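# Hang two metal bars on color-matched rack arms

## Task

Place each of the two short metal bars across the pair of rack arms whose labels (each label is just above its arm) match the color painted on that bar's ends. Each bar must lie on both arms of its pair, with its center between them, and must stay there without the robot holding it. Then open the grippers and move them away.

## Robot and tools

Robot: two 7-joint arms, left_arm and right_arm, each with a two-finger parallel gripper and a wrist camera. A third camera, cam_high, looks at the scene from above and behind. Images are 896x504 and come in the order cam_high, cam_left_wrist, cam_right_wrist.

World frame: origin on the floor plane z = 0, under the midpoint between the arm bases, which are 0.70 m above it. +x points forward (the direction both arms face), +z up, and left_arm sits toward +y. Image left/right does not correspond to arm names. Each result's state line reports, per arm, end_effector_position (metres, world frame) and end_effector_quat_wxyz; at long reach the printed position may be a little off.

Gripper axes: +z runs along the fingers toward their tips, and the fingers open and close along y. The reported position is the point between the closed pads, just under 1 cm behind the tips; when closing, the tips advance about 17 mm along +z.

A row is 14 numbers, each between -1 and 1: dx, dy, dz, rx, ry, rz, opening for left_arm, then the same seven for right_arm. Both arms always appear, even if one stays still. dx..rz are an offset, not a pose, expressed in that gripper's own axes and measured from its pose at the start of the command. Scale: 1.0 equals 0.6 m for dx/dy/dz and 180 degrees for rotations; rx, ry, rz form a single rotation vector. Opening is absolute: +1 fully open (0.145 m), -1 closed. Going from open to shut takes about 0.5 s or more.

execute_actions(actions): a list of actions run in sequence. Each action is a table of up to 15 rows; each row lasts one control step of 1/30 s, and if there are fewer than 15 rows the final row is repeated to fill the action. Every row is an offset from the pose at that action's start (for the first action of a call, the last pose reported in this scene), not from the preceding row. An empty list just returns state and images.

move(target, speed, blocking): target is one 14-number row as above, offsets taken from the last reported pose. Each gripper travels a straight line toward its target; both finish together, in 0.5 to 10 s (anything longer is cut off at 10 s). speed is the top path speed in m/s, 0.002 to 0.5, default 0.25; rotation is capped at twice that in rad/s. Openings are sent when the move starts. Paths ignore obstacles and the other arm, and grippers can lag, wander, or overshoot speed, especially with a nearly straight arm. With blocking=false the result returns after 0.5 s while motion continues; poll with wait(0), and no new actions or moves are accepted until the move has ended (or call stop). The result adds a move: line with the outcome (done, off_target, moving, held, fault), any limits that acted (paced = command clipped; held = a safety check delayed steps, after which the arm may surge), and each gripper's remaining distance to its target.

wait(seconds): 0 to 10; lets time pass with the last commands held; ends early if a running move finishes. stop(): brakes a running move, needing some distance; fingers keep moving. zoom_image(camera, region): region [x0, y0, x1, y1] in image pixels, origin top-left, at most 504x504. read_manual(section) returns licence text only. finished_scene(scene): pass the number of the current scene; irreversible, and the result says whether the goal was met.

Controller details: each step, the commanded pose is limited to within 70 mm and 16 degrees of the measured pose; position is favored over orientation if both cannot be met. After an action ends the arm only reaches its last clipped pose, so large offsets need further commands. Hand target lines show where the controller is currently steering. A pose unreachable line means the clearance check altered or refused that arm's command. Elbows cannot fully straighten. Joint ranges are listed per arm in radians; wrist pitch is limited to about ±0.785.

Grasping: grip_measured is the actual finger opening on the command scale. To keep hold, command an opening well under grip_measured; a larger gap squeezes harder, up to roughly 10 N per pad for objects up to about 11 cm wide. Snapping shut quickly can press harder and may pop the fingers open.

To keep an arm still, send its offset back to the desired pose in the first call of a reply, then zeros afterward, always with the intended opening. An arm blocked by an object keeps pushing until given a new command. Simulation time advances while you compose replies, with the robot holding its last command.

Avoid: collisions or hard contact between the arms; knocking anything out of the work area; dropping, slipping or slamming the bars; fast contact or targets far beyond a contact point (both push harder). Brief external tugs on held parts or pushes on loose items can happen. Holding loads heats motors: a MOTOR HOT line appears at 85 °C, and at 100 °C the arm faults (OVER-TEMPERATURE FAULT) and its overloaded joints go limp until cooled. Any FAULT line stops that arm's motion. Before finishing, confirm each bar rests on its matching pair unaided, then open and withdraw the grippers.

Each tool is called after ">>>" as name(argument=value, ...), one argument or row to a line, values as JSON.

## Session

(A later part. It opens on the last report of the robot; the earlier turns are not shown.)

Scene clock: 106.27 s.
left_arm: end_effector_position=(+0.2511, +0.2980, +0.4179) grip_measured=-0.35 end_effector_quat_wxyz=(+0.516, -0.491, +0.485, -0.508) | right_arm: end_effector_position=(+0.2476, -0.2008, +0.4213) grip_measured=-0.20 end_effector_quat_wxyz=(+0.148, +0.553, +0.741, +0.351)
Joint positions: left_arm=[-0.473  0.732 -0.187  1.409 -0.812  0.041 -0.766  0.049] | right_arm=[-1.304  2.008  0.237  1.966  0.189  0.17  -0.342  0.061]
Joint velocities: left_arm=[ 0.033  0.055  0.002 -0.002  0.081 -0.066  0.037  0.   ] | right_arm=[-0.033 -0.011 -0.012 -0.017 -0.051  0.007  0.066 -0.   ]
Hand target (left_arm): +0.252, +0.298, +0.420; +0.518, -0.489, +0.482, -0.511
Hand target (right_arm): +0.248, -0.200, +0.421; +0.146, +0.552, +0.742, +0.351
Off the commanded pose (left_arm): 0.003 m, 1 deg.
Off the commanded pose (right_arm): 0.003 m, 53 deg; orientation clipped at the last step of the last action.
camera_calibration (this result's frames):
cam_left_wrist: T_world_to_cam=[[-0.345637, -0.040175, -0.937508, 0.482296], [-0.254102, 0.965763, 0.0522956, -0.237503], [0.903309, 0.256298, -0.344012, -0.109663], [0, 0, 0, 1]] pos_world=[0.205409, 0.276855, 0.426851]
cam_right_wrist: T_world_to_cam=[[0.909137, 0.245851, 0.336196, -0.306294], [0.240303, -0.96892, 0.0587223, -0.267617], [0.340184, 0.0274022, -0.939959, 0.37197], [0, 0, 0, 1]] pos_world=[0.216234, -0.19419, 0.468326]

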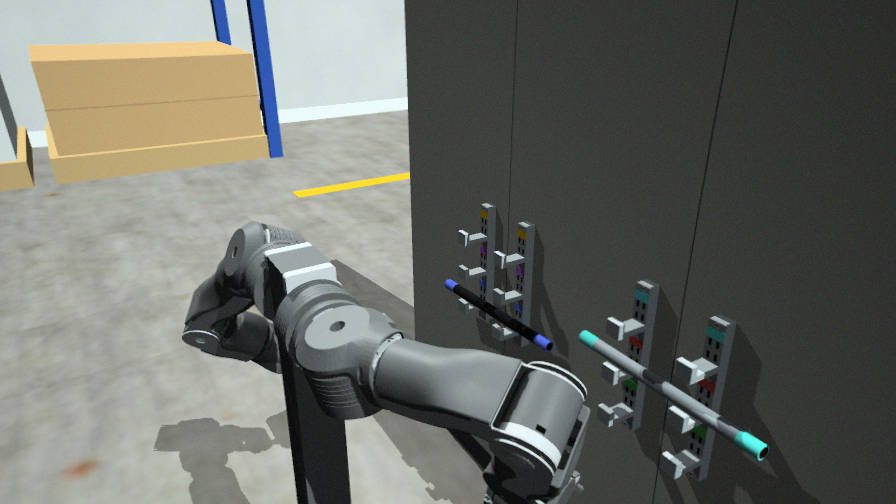

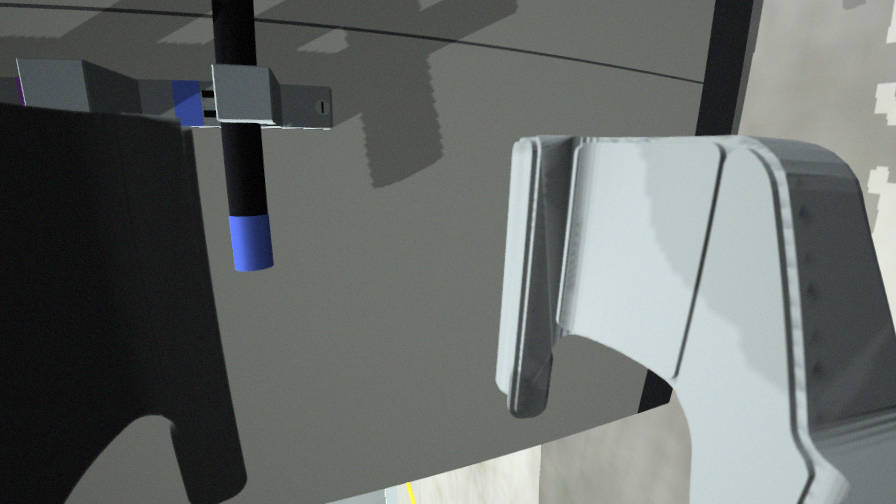

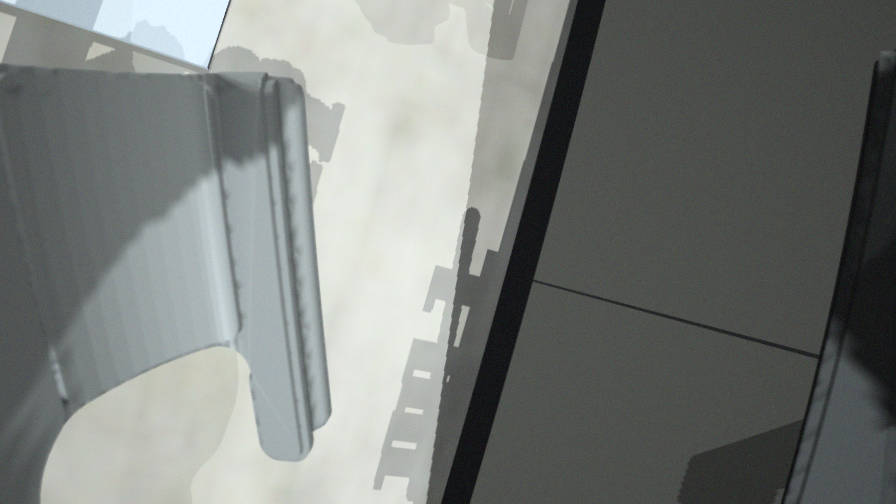

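>>> move(
  target=[0,0,0,0,0,0,-0.35,-0.229,-0.317,-0.032,0,0,0,-0.35],
  speed=0.15,
)

Scene clock: 108.87 s.
left_arm: end_effector_position=(+0.2511, +0.2980, +0.4179) grip_measured=-0.35 end_effector_quat_wxyz=(+0.516, -0.491, +0.485, -0.508) | right_arm: end_effector_position=(+0.1323, -0.3639, +0.3428) grip_measured=-0.35 end_effector_quat_wxyz=(+0.126, +0.608, +0.769, +0.155)
Joint positions: left_arm=[-0.473  0.732 -0.187  1.409 -0.812  0.041 -0.766  0.049] | right_arm=[-1.304  1.629  0.001  1.555 -0.167 -0.07  -0.145  0.049]
Joint velocities: left_arm=[-0.099  0.077 -0.017 -0.007 -0.066 -0.095 -0.007  0.   ] | right_arm=[ 0.055  0.011  0.002  0.017  0.007 -0.051 -0.066  0.   ]
Hand target (left_arm): +0.251, +0.298, +0.418; +0.516, -0.491, +0.485, -0.508
Hand target (right_arm): +0.133, -0.363, +0.343; +0.126, +0.606, +0.770, +0.157
Off the commanded pose (left_arm): 0.000 m, 0 deg.
Off the commanded pose (right_arm): 0.063 m, 24 deg; position and orientation clipped at the last step of the last action.
joint sent to its limit (right arm) — the command would take joint 1 (shoulder pitch) past its lower limit, so that joint was sent only as far as its limit.
move: off_target (right_arm); limits=paced
camera_calibration (this result's frames):
cam_left_wrist: T_world_to_cam=[[-0.345637, -0.040175, -0.937508, 0.482296], [-0.254102, 0.965763, 0.0522956, -0.237503], [0.903309, 0.256298, -0.344012, -0.109663], [0, 0, 0, 1]] pos_world=[0.205409, 0.276855, 0.426851]
cam_right_wrist: T_world_to_cam=[[0.979722, 0.200103, -0.0101405, -0.0421564], [0.195972, -0.946508, 0.256354, -0.447087], [0.0416991, -0.253143, -0.96653, 0.288376], [0, 0, 0, 1]] pos_world=[0.116893, -0.341735, 0.392909]

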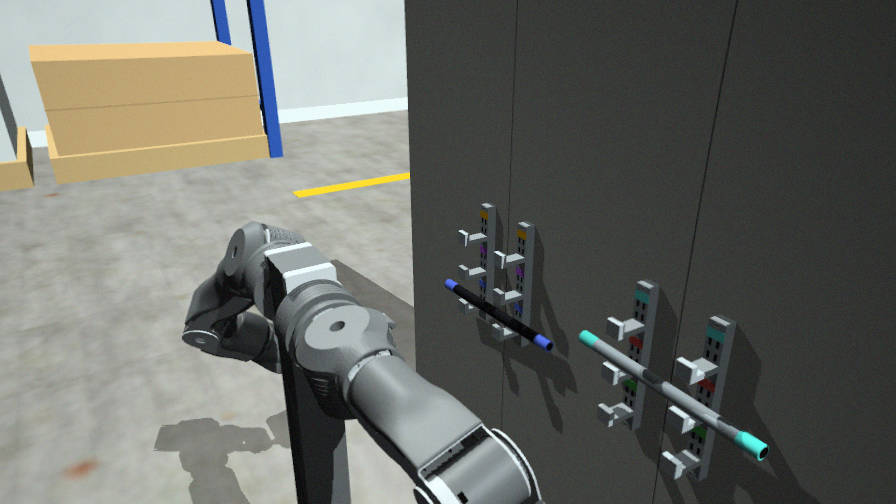

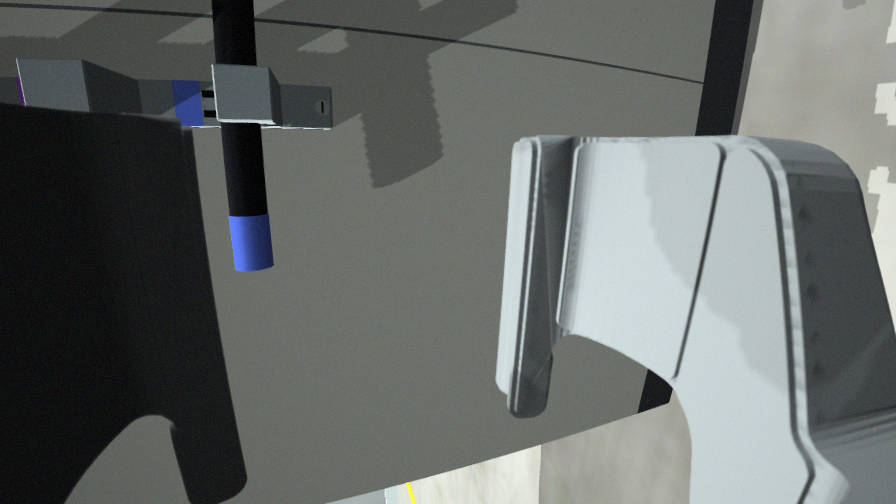

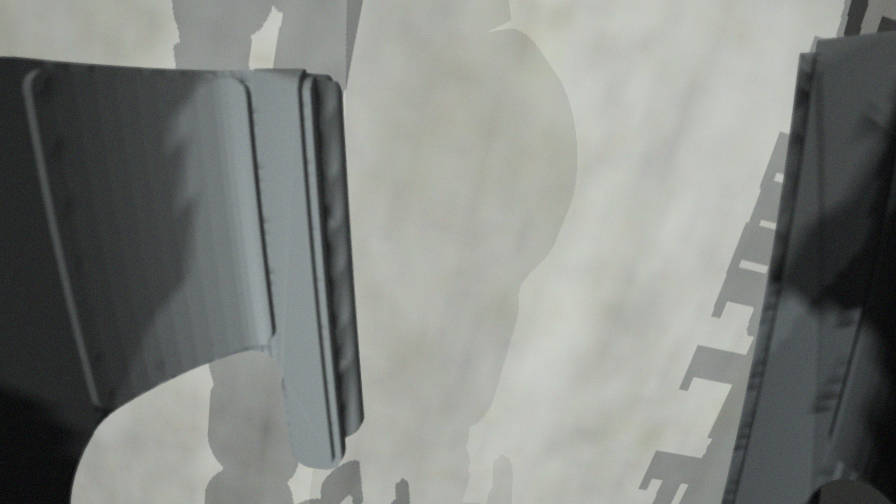

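>>> move(
  target=[0,0,0,0,0,0,-0.35,0.11,-0.115,0.205,0,0,0,-0.35],
  speed=0.15,
)

Scene clock: 110.97 s.
left_arm: end_effector_position=(+0.2511, +0.2980, +0.4179) grip_measured=-0.35 end_effector_quat_wxyz=(+0.516, -0.491, +0.485, -0.508) | right_arm: end_effector_position=(+0.1020, -0.3101, +0.2041) grip_measured=-0.35 end_effector_quat_wxyz=(+0.132, +0.611, +0.765, +0.153)
Joint positions: left_arm=[-0.473  0.732 -0.187  1.409 -0.812  0.041 -0.766  0.049] | right_arm=[-0.366  0.743 -0.492  0.985 -0.916 -0.165  0.029  0.049]
Joint velocities: left_arm=[ 0.033 -0.011 -0.007 -0.012 -0.037  0.007  0.007 -0.   ] | right_arm=[ 0.033  0.033 -0.012  0.022 -0.007 -0.022 -0.007 -0.   ]
Hand target (left_arm): +0.251, +0.298, +0.418; +0.516, -0.491, +0.485, -0.508
Hand target (right_arm): +0.102, -0.310, +0.204; +0.133, +0.609, +0.766, +0.154
Off the commanded pose (left_arm): 0.000 m, 0 deg.
Off the commanded pose (right_arm): 0.006 m, 1 deg.
move: off_target (right_arm)
camera_calibration (this result's frames):
cam_left_wrist: T_world_to_cam=[[-0.345637, -0.040175, -0.937508, 0.482296], [-0.254102, 0.965763, 0.0522956, -0.237503], [0.903309, 0.256298, -0.344012, -0.109663], [0, 0, 0, 1]] pos_world=[0.205409, 0.276855, 0.426851]
cam_right_wrist: T_world_to_cam=[[0.982044, 0.188554, -0.00610133, -0.0293095], [0.183335, -0.946234, 0.266515, -0.355354], [0.0444793, -0.262848, -0.963811, 0.165351], [0, 0, 0, 1]] pos_world=[0.0865771, -0.287259, 0.253896]

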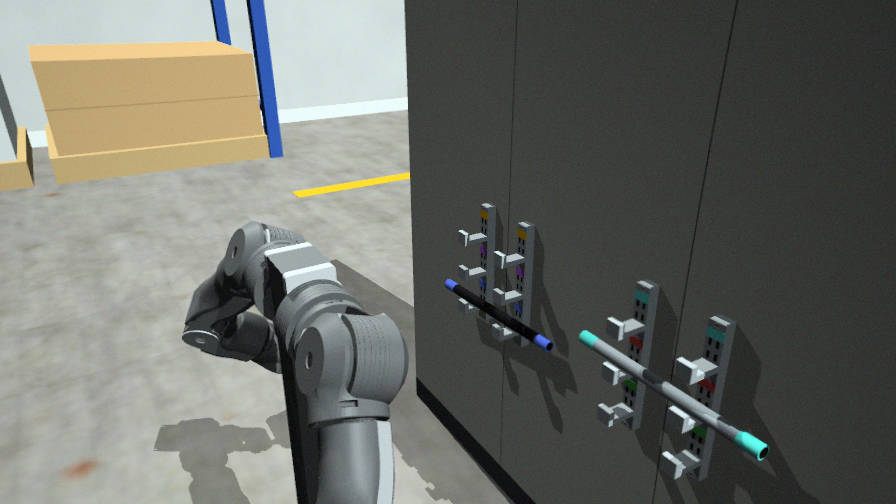

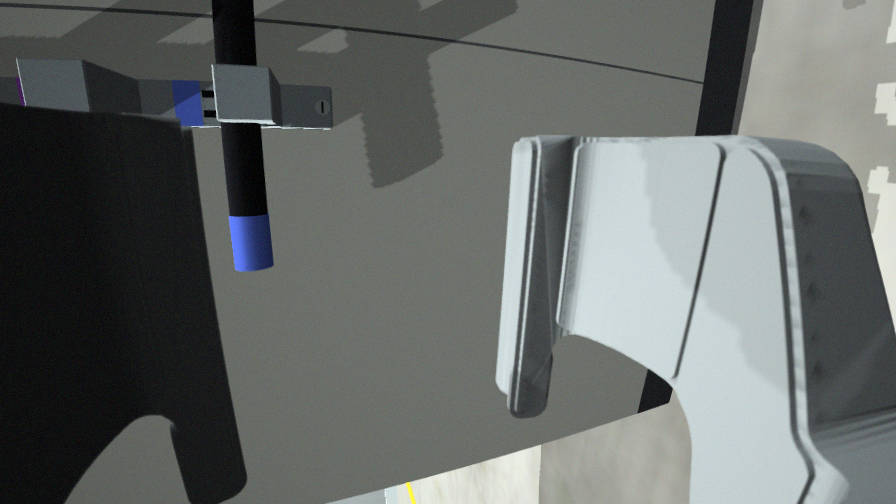

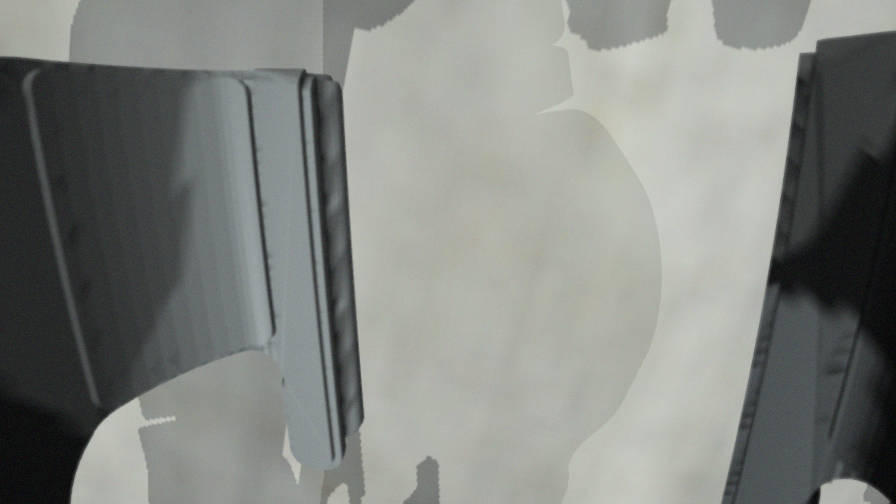

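>>> move(
  target=[0,0,0,0,0,0,-0.35,0.028,0.447,-0.036,-0.369,-0.059,0.045,-0.35],
  speed=0.15,
)

Scene clock: 116.93 s.
left_arm: end_effector_position=(+0.2511, +0.2980, +0.4179) grip_measured=-0.35 end_effector_quat_wxyz=(+0.516, -0.491, +0.485, -0.508) | right_arm: end_effector_position=(+0.3285, -0.2416, +0.3269) grip_measured=-0.35 end_effector_quat_wxyz=(+0.503, +0.503, +0.499, +0.496)
Joint positions: left_arm=[-0.473  0.732 -0.187  1.409 -0.812  0.041 -0.766  0.049] | right_arm=[ 0.126  0.338 -0.395  0.629 -1.052 -0.046 -0.867  0.049]
Joint velocities: left_arm=[ 0.099 -0.011  0.012  0.007  0.066  0.051 -0.022 -0.   ] | right_arm=[ 0.011 -0.055 -0.007 -0.007 -0.037 -0.007  0.007 -0.   ]
Hand target (left_arm): +0.251, +0.298, +0.418; +0.516, -0.491, +0.485, -0.508
Hand target (right_arm): +0.328, -0.241, +0.327; +0.502, +0.501, +0.499, +0.498
Off the commanded pose (left_arm): 0.000 m, 0 deg.
Off the commanded pose (right_arm): 0.004 m, 1 deg.
move: off_target (right_arm)
camera_calibration (this result's frames):
cam_left_wrist: T_world_to_cam=[[-0.345637, -0.040175, -0.937508, 0.482296], [-0.254102, 0.965763, 0.0522956, -0.237503], [0.903309, 0.256298, -0.344012, -0.109663], [0, 0, 0, 1]] pos_world=[0.205409, 0.276855, 0.426851]
cam_right_wrist: T_world_to_cam=[[0.403268, -0.032405, 0.914508, -0.428129], [-0.251667, -0.964763, 0.0767911, -0.164357], [0.879795, -0.261119, -0.397213, -0.167621], [0, 0, 0, 1]] pos_world=[0.278759, -0.216208, 0.337567]

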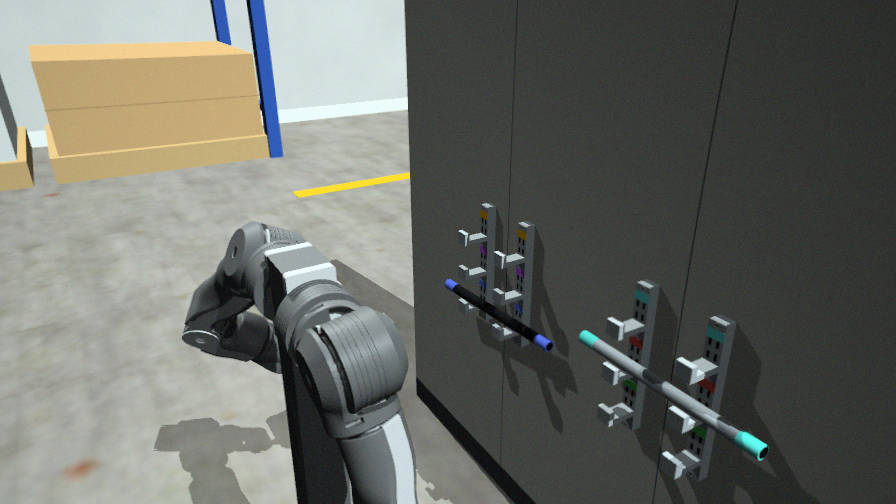

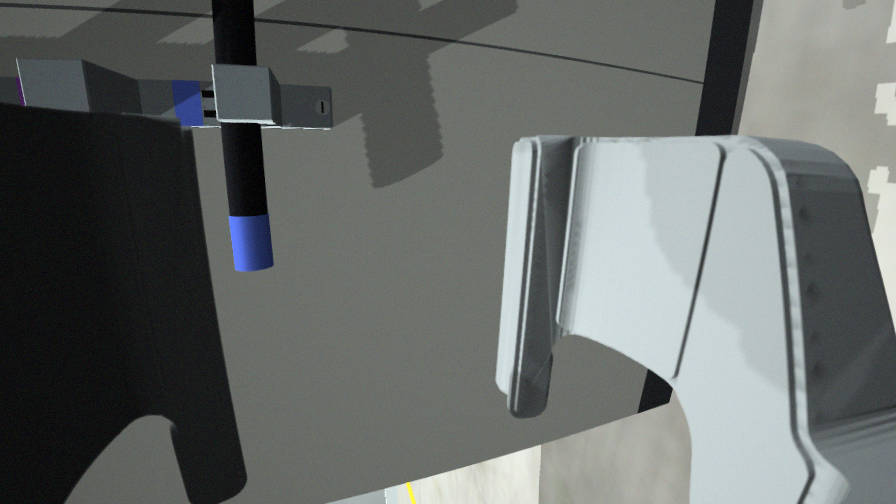

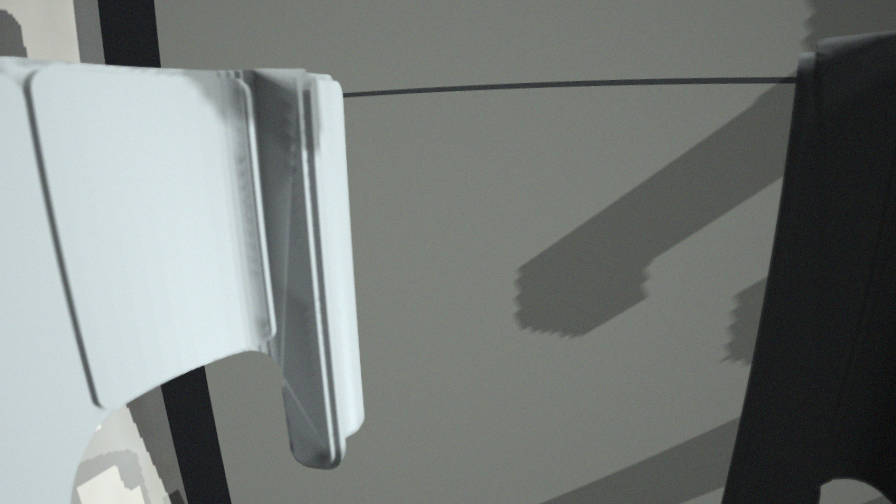

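>>> move(
  target=[0,0,0,0,0,0,-0.35,0.077,0.353,0.02,0,0,0,-0.3],
  speed=0.12,
)

Scene clock: 119.50 s.
left_arm: end_effector_position=(+0.2511, +0.2980, +0.4179) grip_measured=-0.35 end_effector_quat_wxyz=(+0.516, -0.491, +0.485, -0.508) | right_arm: end_effector_position=(+0.3430, -0.1918, +0.5397) grip_measured=-0.30 end_effector_quat_wxyz=(+0.496, +0.503, +0.498, +0.503)
Joint positions: left_arm=[-0.473  0.732 -0.187  1.409 -0.812  0.041 -0.766  0.049] | right_arm=[-0.075  0.651 -0.293  1.964 -1.002  0.46   0.081  0.053]
Joint velocities: left_arm=[ 0.011  0.011 -0.017 -0.007 -0.081 -0.007  0.081 -0.   ] | right_arm=[ 0.033 -0.033  0.007  0.002 -0.066  0.007 -0.022 -0.   ]
Hand target (left_arm): +0.251, +0.298, +0.418; +0.516, -0.491, +0.485, -0.508
Hand target (right_arm): +0.343, -0.193, +0.538; +0.496, +0.505, +0.499, +0.500
Off the commanded pose (left_arm): 0.000 m, 0 deg.
Off the commanded pose (right_arm): 0.004 m, 1 deg.
move: off_target (right_arm)
camera_calibration (this result's frames):
cam_left_wrist: T_world_to_cam=[[-0.345637, -0.040175, -0.937508, 0.482296], [-0.254102, 0.965763, 0.0522956, -0.237503], [0.903309, 0.256298, -0.344012, -0.109663], [0, 0, 0, 1]] pos_world=[0.205409, 0.276855, 0.426851]
cam_right_wrist: T_world_to_cam=[[0.402994, -0.0409231, 0.914287, -0.628392], [-0.23908, -0.969018, 0.0620072, -0.126113], [0.883423, -0.243576, -0.400292, -0.0789943], [0, 0, 0, 1]] pos_world=[0.292872, -0.167162, 0.55073]

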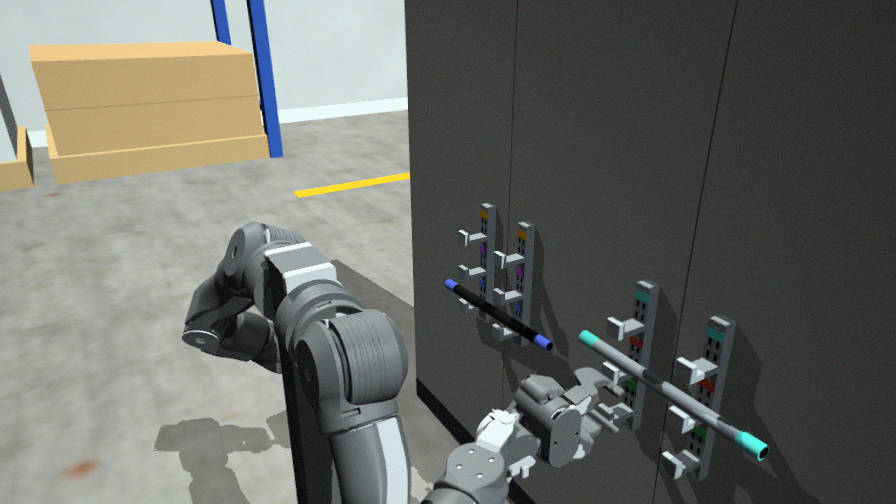

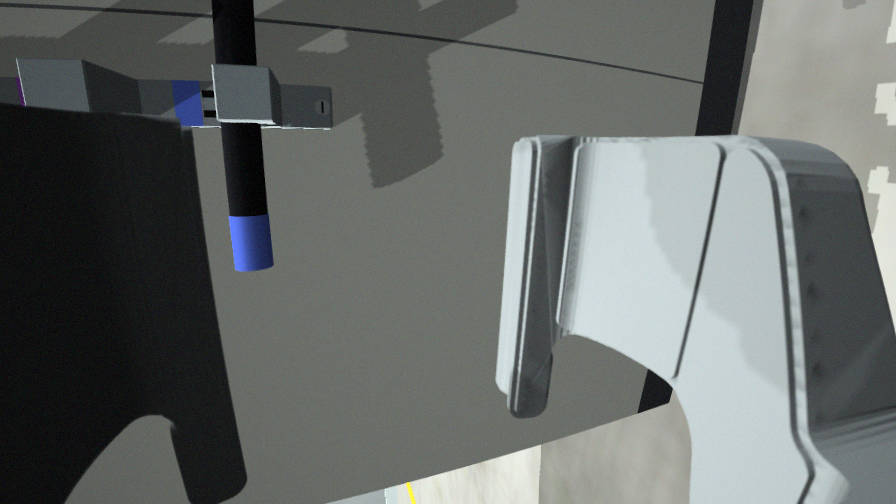

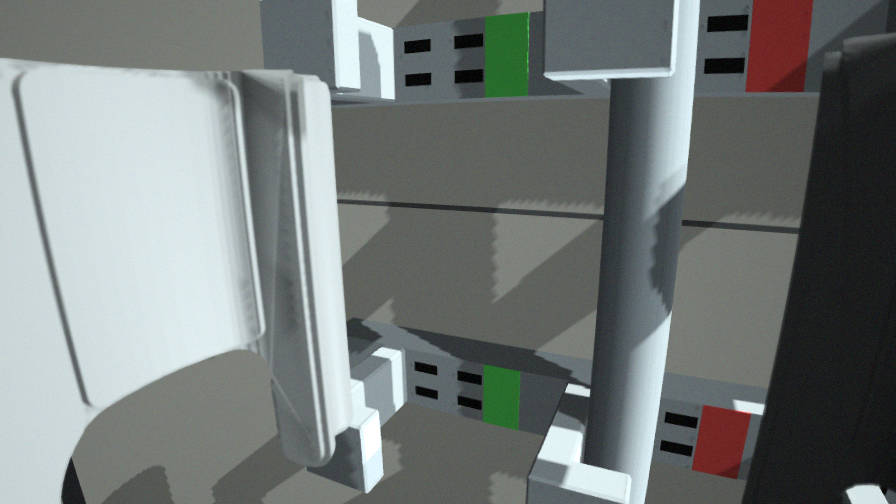

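>>> move(
  target=[0,0,0,0,0,0,-0.35,-0.005,0,0.152,0,0,0,-0.3],
  speed=0.07,
)

Scene clock: 121.43 s.
left_arm: end_effector_position=(+0.2511, +0.2980, +0.4179) grip_measured=-0.35 end_effector_quat_wxyz=(+0.516, -0.491, +0.485, -0.508) | right_arm: end_effector_position=(+0.4340, -0.1964, +0.5377) grip_measured=-0.30 end_effector_quat_wxyz=(+0.496, +0.507, +0.496, +0.501)
Joint positions: left_arm=[-0.473  0.732 -0.187  1.409 -0.812  0.041 -0.766  0.049] | right_arm=[ 0.356  0.517 -0.406  1.515 -0.984  0.328  0.097  0.053]
Joint velocities: left_arm=[ 0.033 -0.077 -0.002 -0.002  0.022 -0.022  0.051 -0.   ] | right_arm=[-0.011 -0.033  0.007  0.017 -0.007  0.066 -0.007  0.   ]
Hand target (left_arm): +0.251, +0.298, +0.418; +0.516, -0.491, +0.485, -0.508
Hand target (right_arm): +0.434, -0.195, +0.538; +0.496, +0.504, +0.496, +0.503
Off the commanded pose (left_arm): 0.000 m, 0 deg.
Off the commanded pose (right_arm): 0.003 m, 1 deg.
move: done
camera_calibration (this result's frames):
cam_left_wrist: T_world_to_cam=[[-0.345637, -0.040175, -0.937508, 0.482296], [-0.254102, 0.965763, 0.0522956, -0.237503], [0.903309, 0.256298, -0.344012, -0.109663], [0, 0, 0, 1]] pos_world=[0.205409, 0.276855, 0.426851]
cam_right_wrist: T_world_to_cam=[[0.40581, -0.0471146, 0.912742, -0.665083], [-0.246282, -0.967366, 0.059564, -0.103971], [0.88015, -0.248964, -0.40417, -0.158889], [0, 0, 0, 1]] pos_world=[0.384137, -0.171471, 0.549024]

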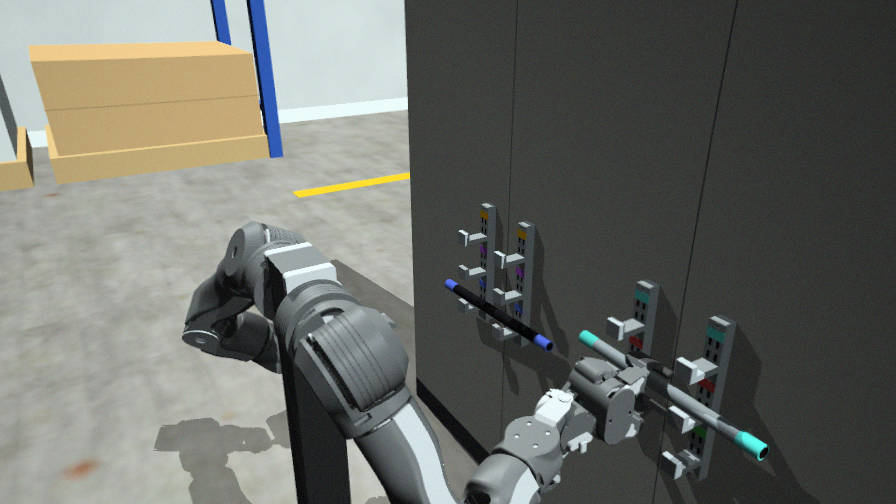

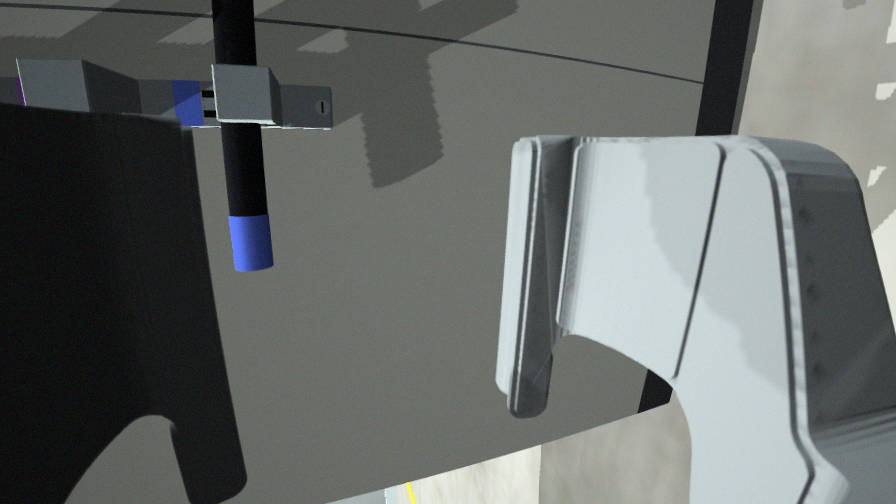

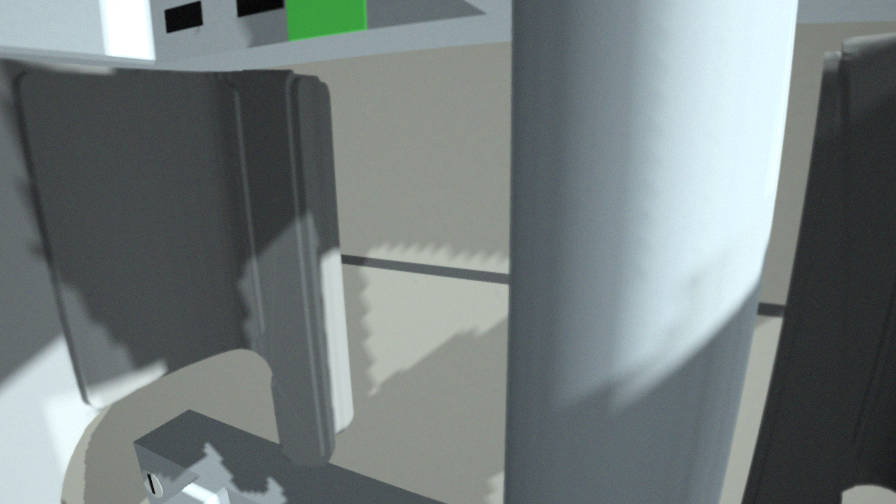

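>>> execute_actions(
  actions=[
    [[0,0,0,0,0,0,-0.35,0,0.007,-0.022,0,0,0,-0.3]],
    [[0,0,0,0,0,0,-0.35,0,0,0,0,0,0,-0.55]],
    [[0,0,0,0,0,0,-0.35,0,0,0,0,0,0,-0.7]],
    [[0,0,0,0,0,0,-0.35,0,0,0,0,0,0,-1]],
  ],
)

Scene clock: 124.13 s.
left_arm: end_effector_position=(+0.2511, +0.2980, +0.4179) grip_measured=-0.35 end_effector_quat_wxyz=(+0.516, -0.491, +0.485, -0.508) | right_arm: end_effector_position=(+0.4207, -0.1947, +0.5496) grip_measured=-0.75 end_effector_quat_wxyz=(+0.505, +0.495, +0.491, +0.509)
Joint positions: left_arm=[-0.473  0.732 -0.187  1.409 -0.812  0.041 -0.766  0.049] | right_arm=[ 0.305  0.548 -0.391  1.61  -0.99   0.353  0.097  0.019]
Joint velocities: left_arm=[-0.055  0.011 -0.007  0.002 -0.022 -0.022 -0.066 -0.   ] | right_arm=[-0.077 -0.055  0.002  0.007  0.066  0.081  0.022 -0.   ]
Hand target (left_arm): +0.251, +0.298, +0.418; +0.516, -0.491, +0.485, -0.508
Hand target (right_arm): +0.421, -0.195, +0.547; +0.502, +0.497, +0.493, +0.507
Off the commanded pose (left_arm): 0.000 m, 0 deg.
Off the commanded pose (right_arm): 0.002 m, 1 deg.
camera_calibration (this result's frames):
cam_left_wrist: T_world_to_cam=[[-0.345637, -0.040175, -0.937508, 0.482296], [-0.254102, 0.965763, 0.0522956, -0.237503], [0.903309, 0.256298, -0.344012, -0.109663], [0, 0, 0, 1]] pos_world=[0.205409, 0.276855, 0.426851]
cam_right_wrist: T_world_to_cam=[[0.374909, -0.0373785, 0.926308, -0.662968], [-0.242425, -0.968372, 0.0590417, -0.107772], [0.894804, -0.246695, -0.372113, -0.165299], [0, 0, 0, 1]] pos_world=[0.370337, -0.169922, 0.558966]

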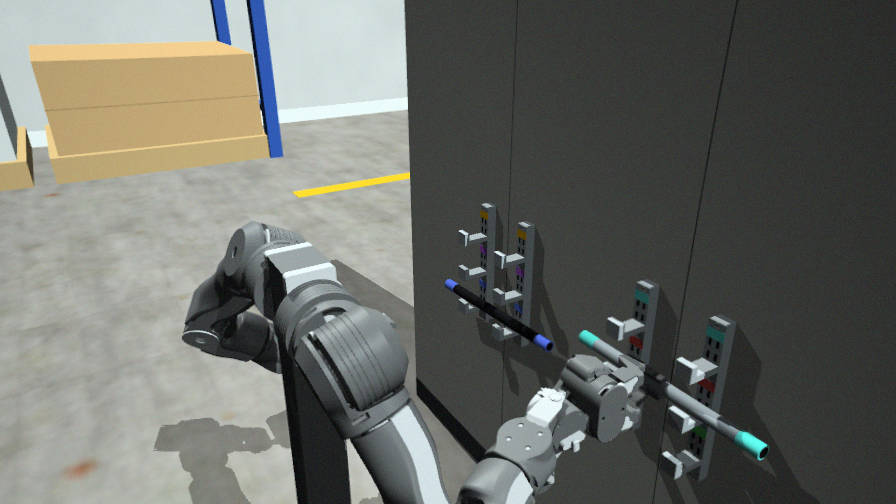

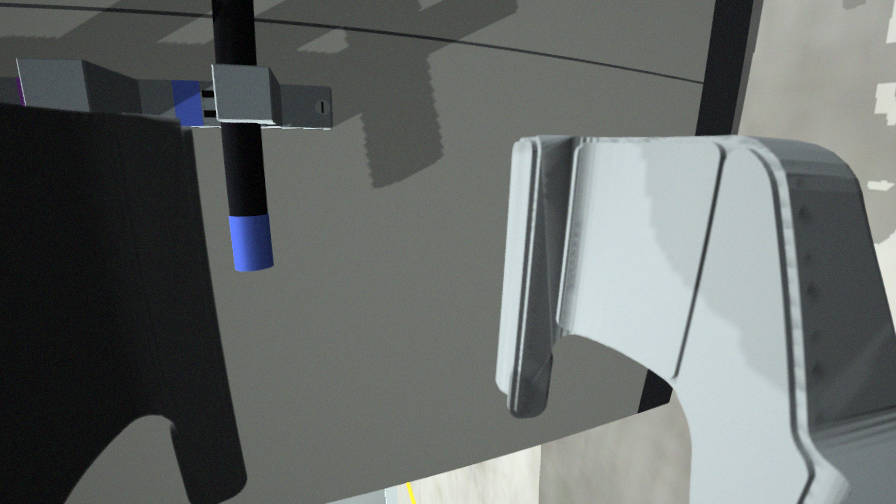

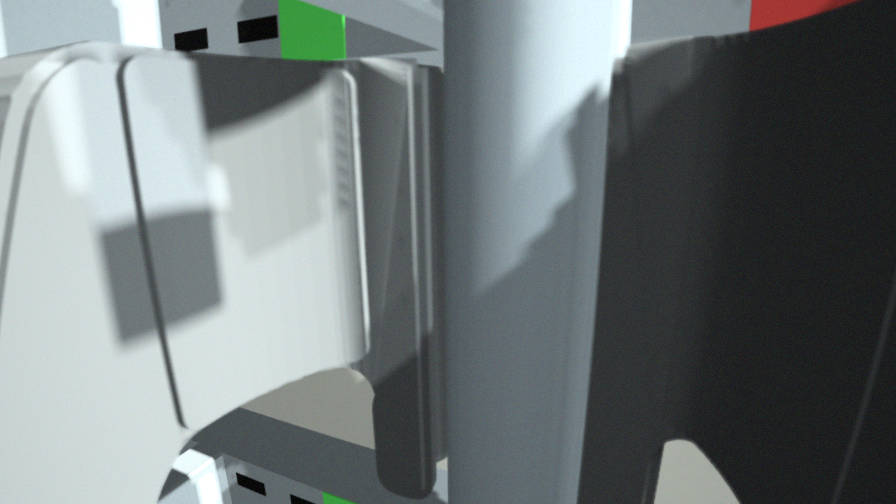

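>>> move(
  target=[0,0,0,0,0,0,-0.35,0,0.045,0,0,0,0,-1],
  speed=0.05,
)

>>> zoom_image(
  camera="cam_high",
  region=[560,260,800,500],
)

Scene clock: 125.20 s.
left_arm: end_effector_position=(+0.2511, +0.2980, +0.4179) grip_measured=-0.35 end_effector_quat_wxyz=(+0.516, -0.491, +0.485, -0.508) | right_arm: end_effector_position=(+0.4199, -0.1928, +0.5728) grip_measured=-0.75 end_effector_quat_wxyz=(+0.501, +0.496, +0.495, +0.509)
Joint positions: left_arm=[-0.473  0.732 -0.187  1.409 -0.812  0.041 -0.766  0.049] | right_arm=[ 0.342  0.58  -0.386  1.689 -0.98   0.382  0.204  0.019]
Joint velocities: left_arm=[-0.011 -0.055 -0.012 -0.012 -0.051  0.051  0.007  0.   ] | right_arm=[-0.033  0.077 -0.012  0.007 -0.022 -0.066 -0.037 -0.   ]
Hand target (left_arm): +0.251, +0.298, +0.418; +0.516, -0.491, +0.485, -0.508
Hand target (right_arm): +0.420, -0.194, +0.576; +0.504, +0.495, +0.491, +0.510
Off the commanded pose (left_arm): 0.000 m, 0 deg.
Off the commanded pose (right_arm): 0.004 m, 1 deg.
move: off_target (right_arm)
camera_calibration (this result's frames):
cam_left_wrist: T_world_to_cam=[[-0.345637, -0.040175, -0.937508, 0.482296], [-0.254102, 0.965763, 0.0522956, -0.237503], [0.903309, 0.256298, -0.344012, -0.109663], [0, 0, 0, 1]] pos_world=[0.205409, 0.276855, 0.426851]
cam_right_wrist: T_world_to_cam=[[0.383791, -0.0360228, 0.922717, -0.685482], [-0.23581, -0.969932, 0.060216, -0.111342], [0.892803, -0.240697, -0.380746, -0.148516], [0, 0, 0, 1]] pos_world=[0.369422, -0.168434, 0.582663]

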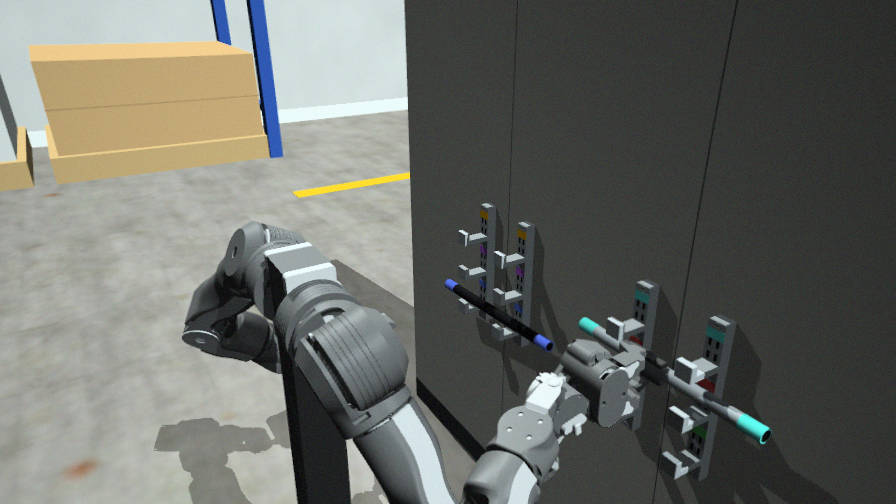

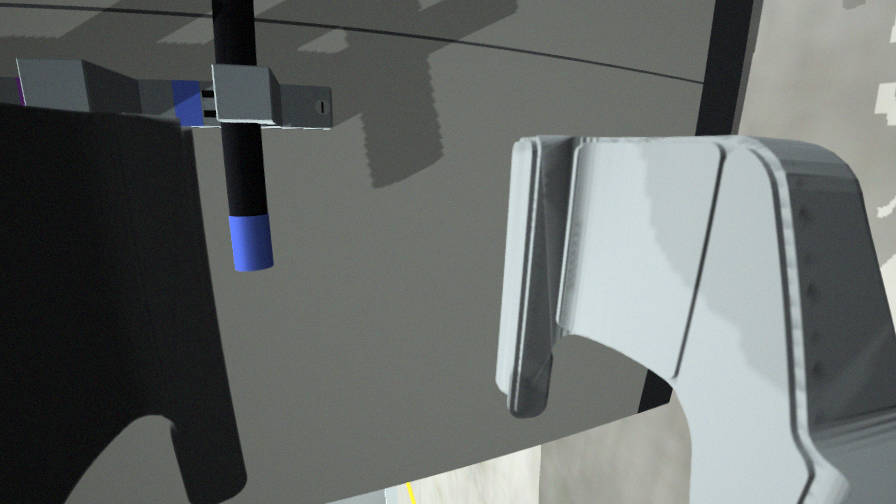

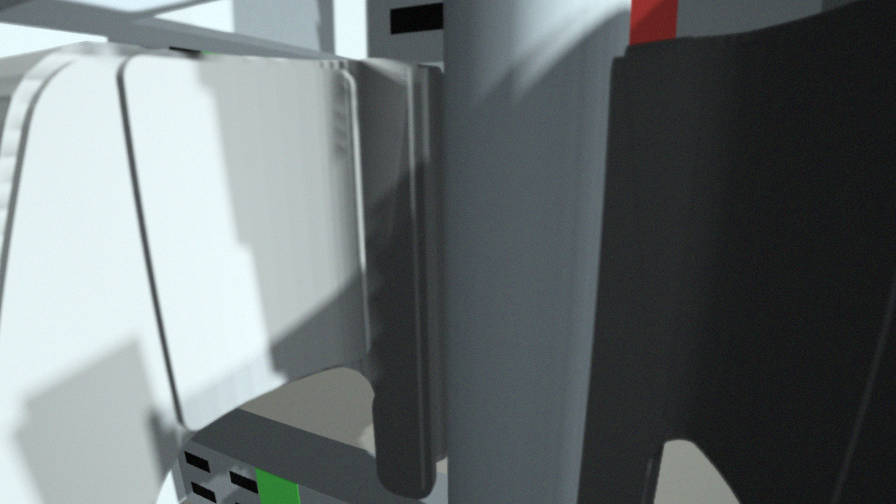

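Region (560, 260, 800, 500) of cam_high's 896x504 image, scaled by 2.100, with more detail than that image has.

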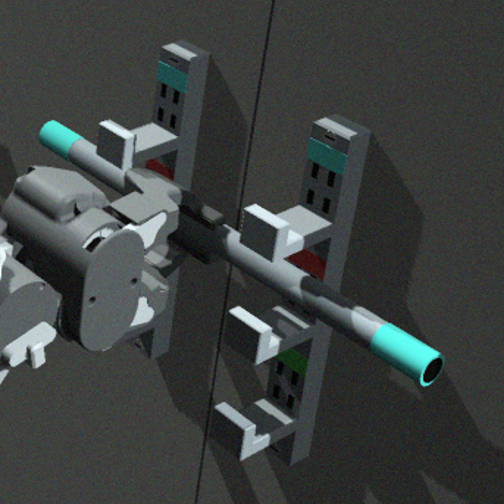

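>>> move(
  target=[0,0,0,0,0,0,-0.35,0,0.004,-0.11,0,0,0,-1],
  speed=0.05,
)

Scene clock: 127.03 s.
left_arm: end_effector_position=(+0.2511, +0.2980, +0.4179) grip_measured=-0.35 end_effector_quat_wxyz=(+0.516, -0.491, +0.485, -0.508) | right_arm: end_effector_position=(+0.3539, -0.1914, +0.5700) grip_measured=-0.75 end_effector_quat_wxyz=(+0.493, +0.500, +0.501, +0.506)
Joint positions: left_arm=[-0.473  0.732 -0.187  1.409 -0.812  0.041 -0.766  0.049] | right_arm=[ 0.026  0.692 -0.285  2.016 -0.975  0.477  0.213  0.019]
Joint velocities: left_arm=[-0.033  0.011 -0.017 -0.007 -0.007 -0.007  0.007 -0.   ] | right_arm=[ 0.099 -0.011 -0.012  0.002  0.007  0.066 -0.007  0.   ]
Hand target (left_arm): +0.251, +0.298, +0.418; +0.516, -0.491, +0.485, -0.508
Hand target (right_arm): +0.354, -0.193, +0.575; +0.500, +0.495, +0.496, +0.509
Off the commanded pose (left_arm): 0.000 m, 0 deg.
Off the commanded pose (right_arm): 0.004 m, 1 deg.
move: off_target (right_arm)
camera_calibration (this result's frames):
cam_left_wrist: T_world_to_cam=[[-0.345637, -0.040175, -0.937508, 0.482296], [-0.254102, 0.965763, 0.0522956, -0.237503], [0.903309, 0.256298, -0.344012, -0.109663], [0, 0, 0, 1]] pos_world=[0.205409, 0.276855, 0.426851]
cam_right_wrist: T_world_to_cam=[[0.402747, -0.0355453, 0.914621, -0.659556], [-0.226963, -0.971917, 0.0621695, -0.129981], [0.886726, -0.232624, -0.399504, -0.0759037], [0, 0, 0, 1]] pos_world=[0.303439, -0.167432, 0.581001]

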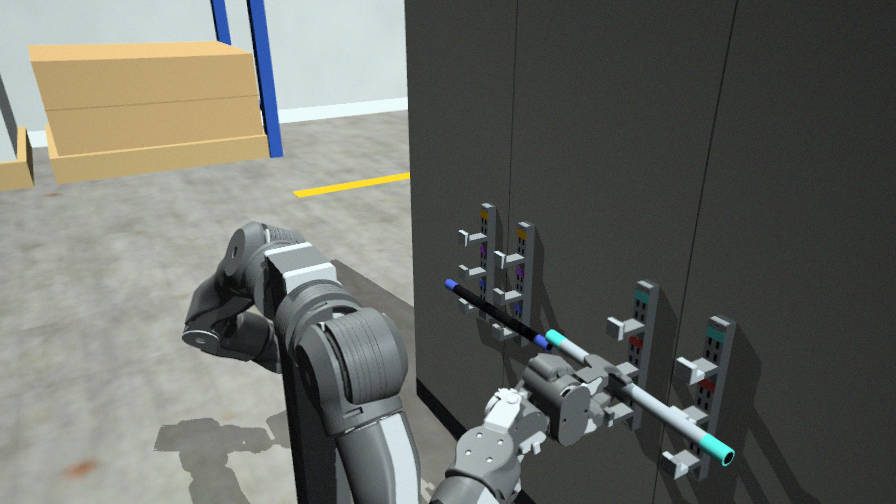

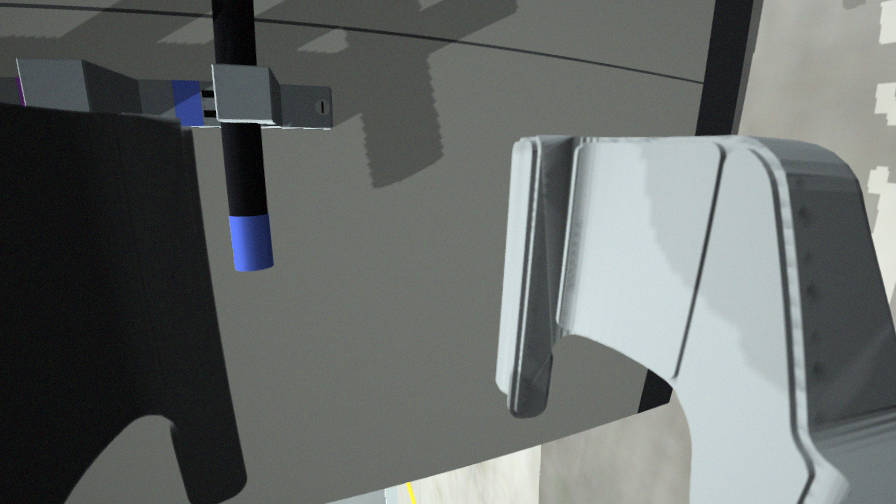

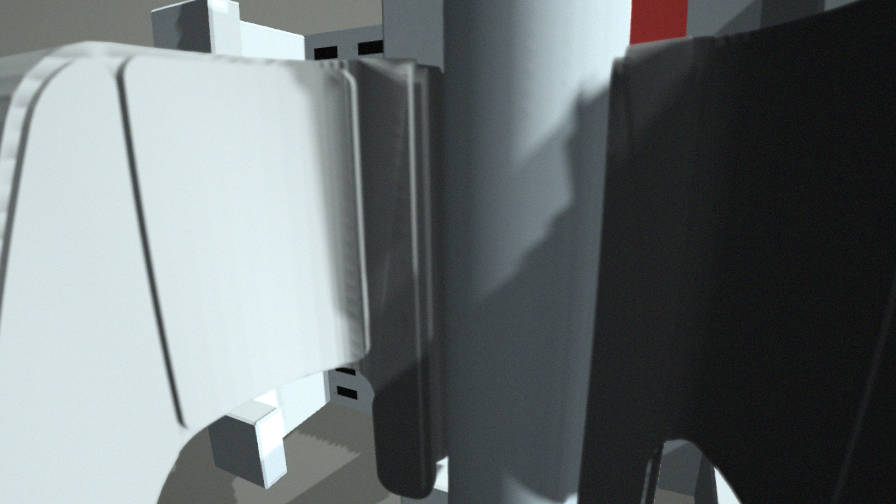

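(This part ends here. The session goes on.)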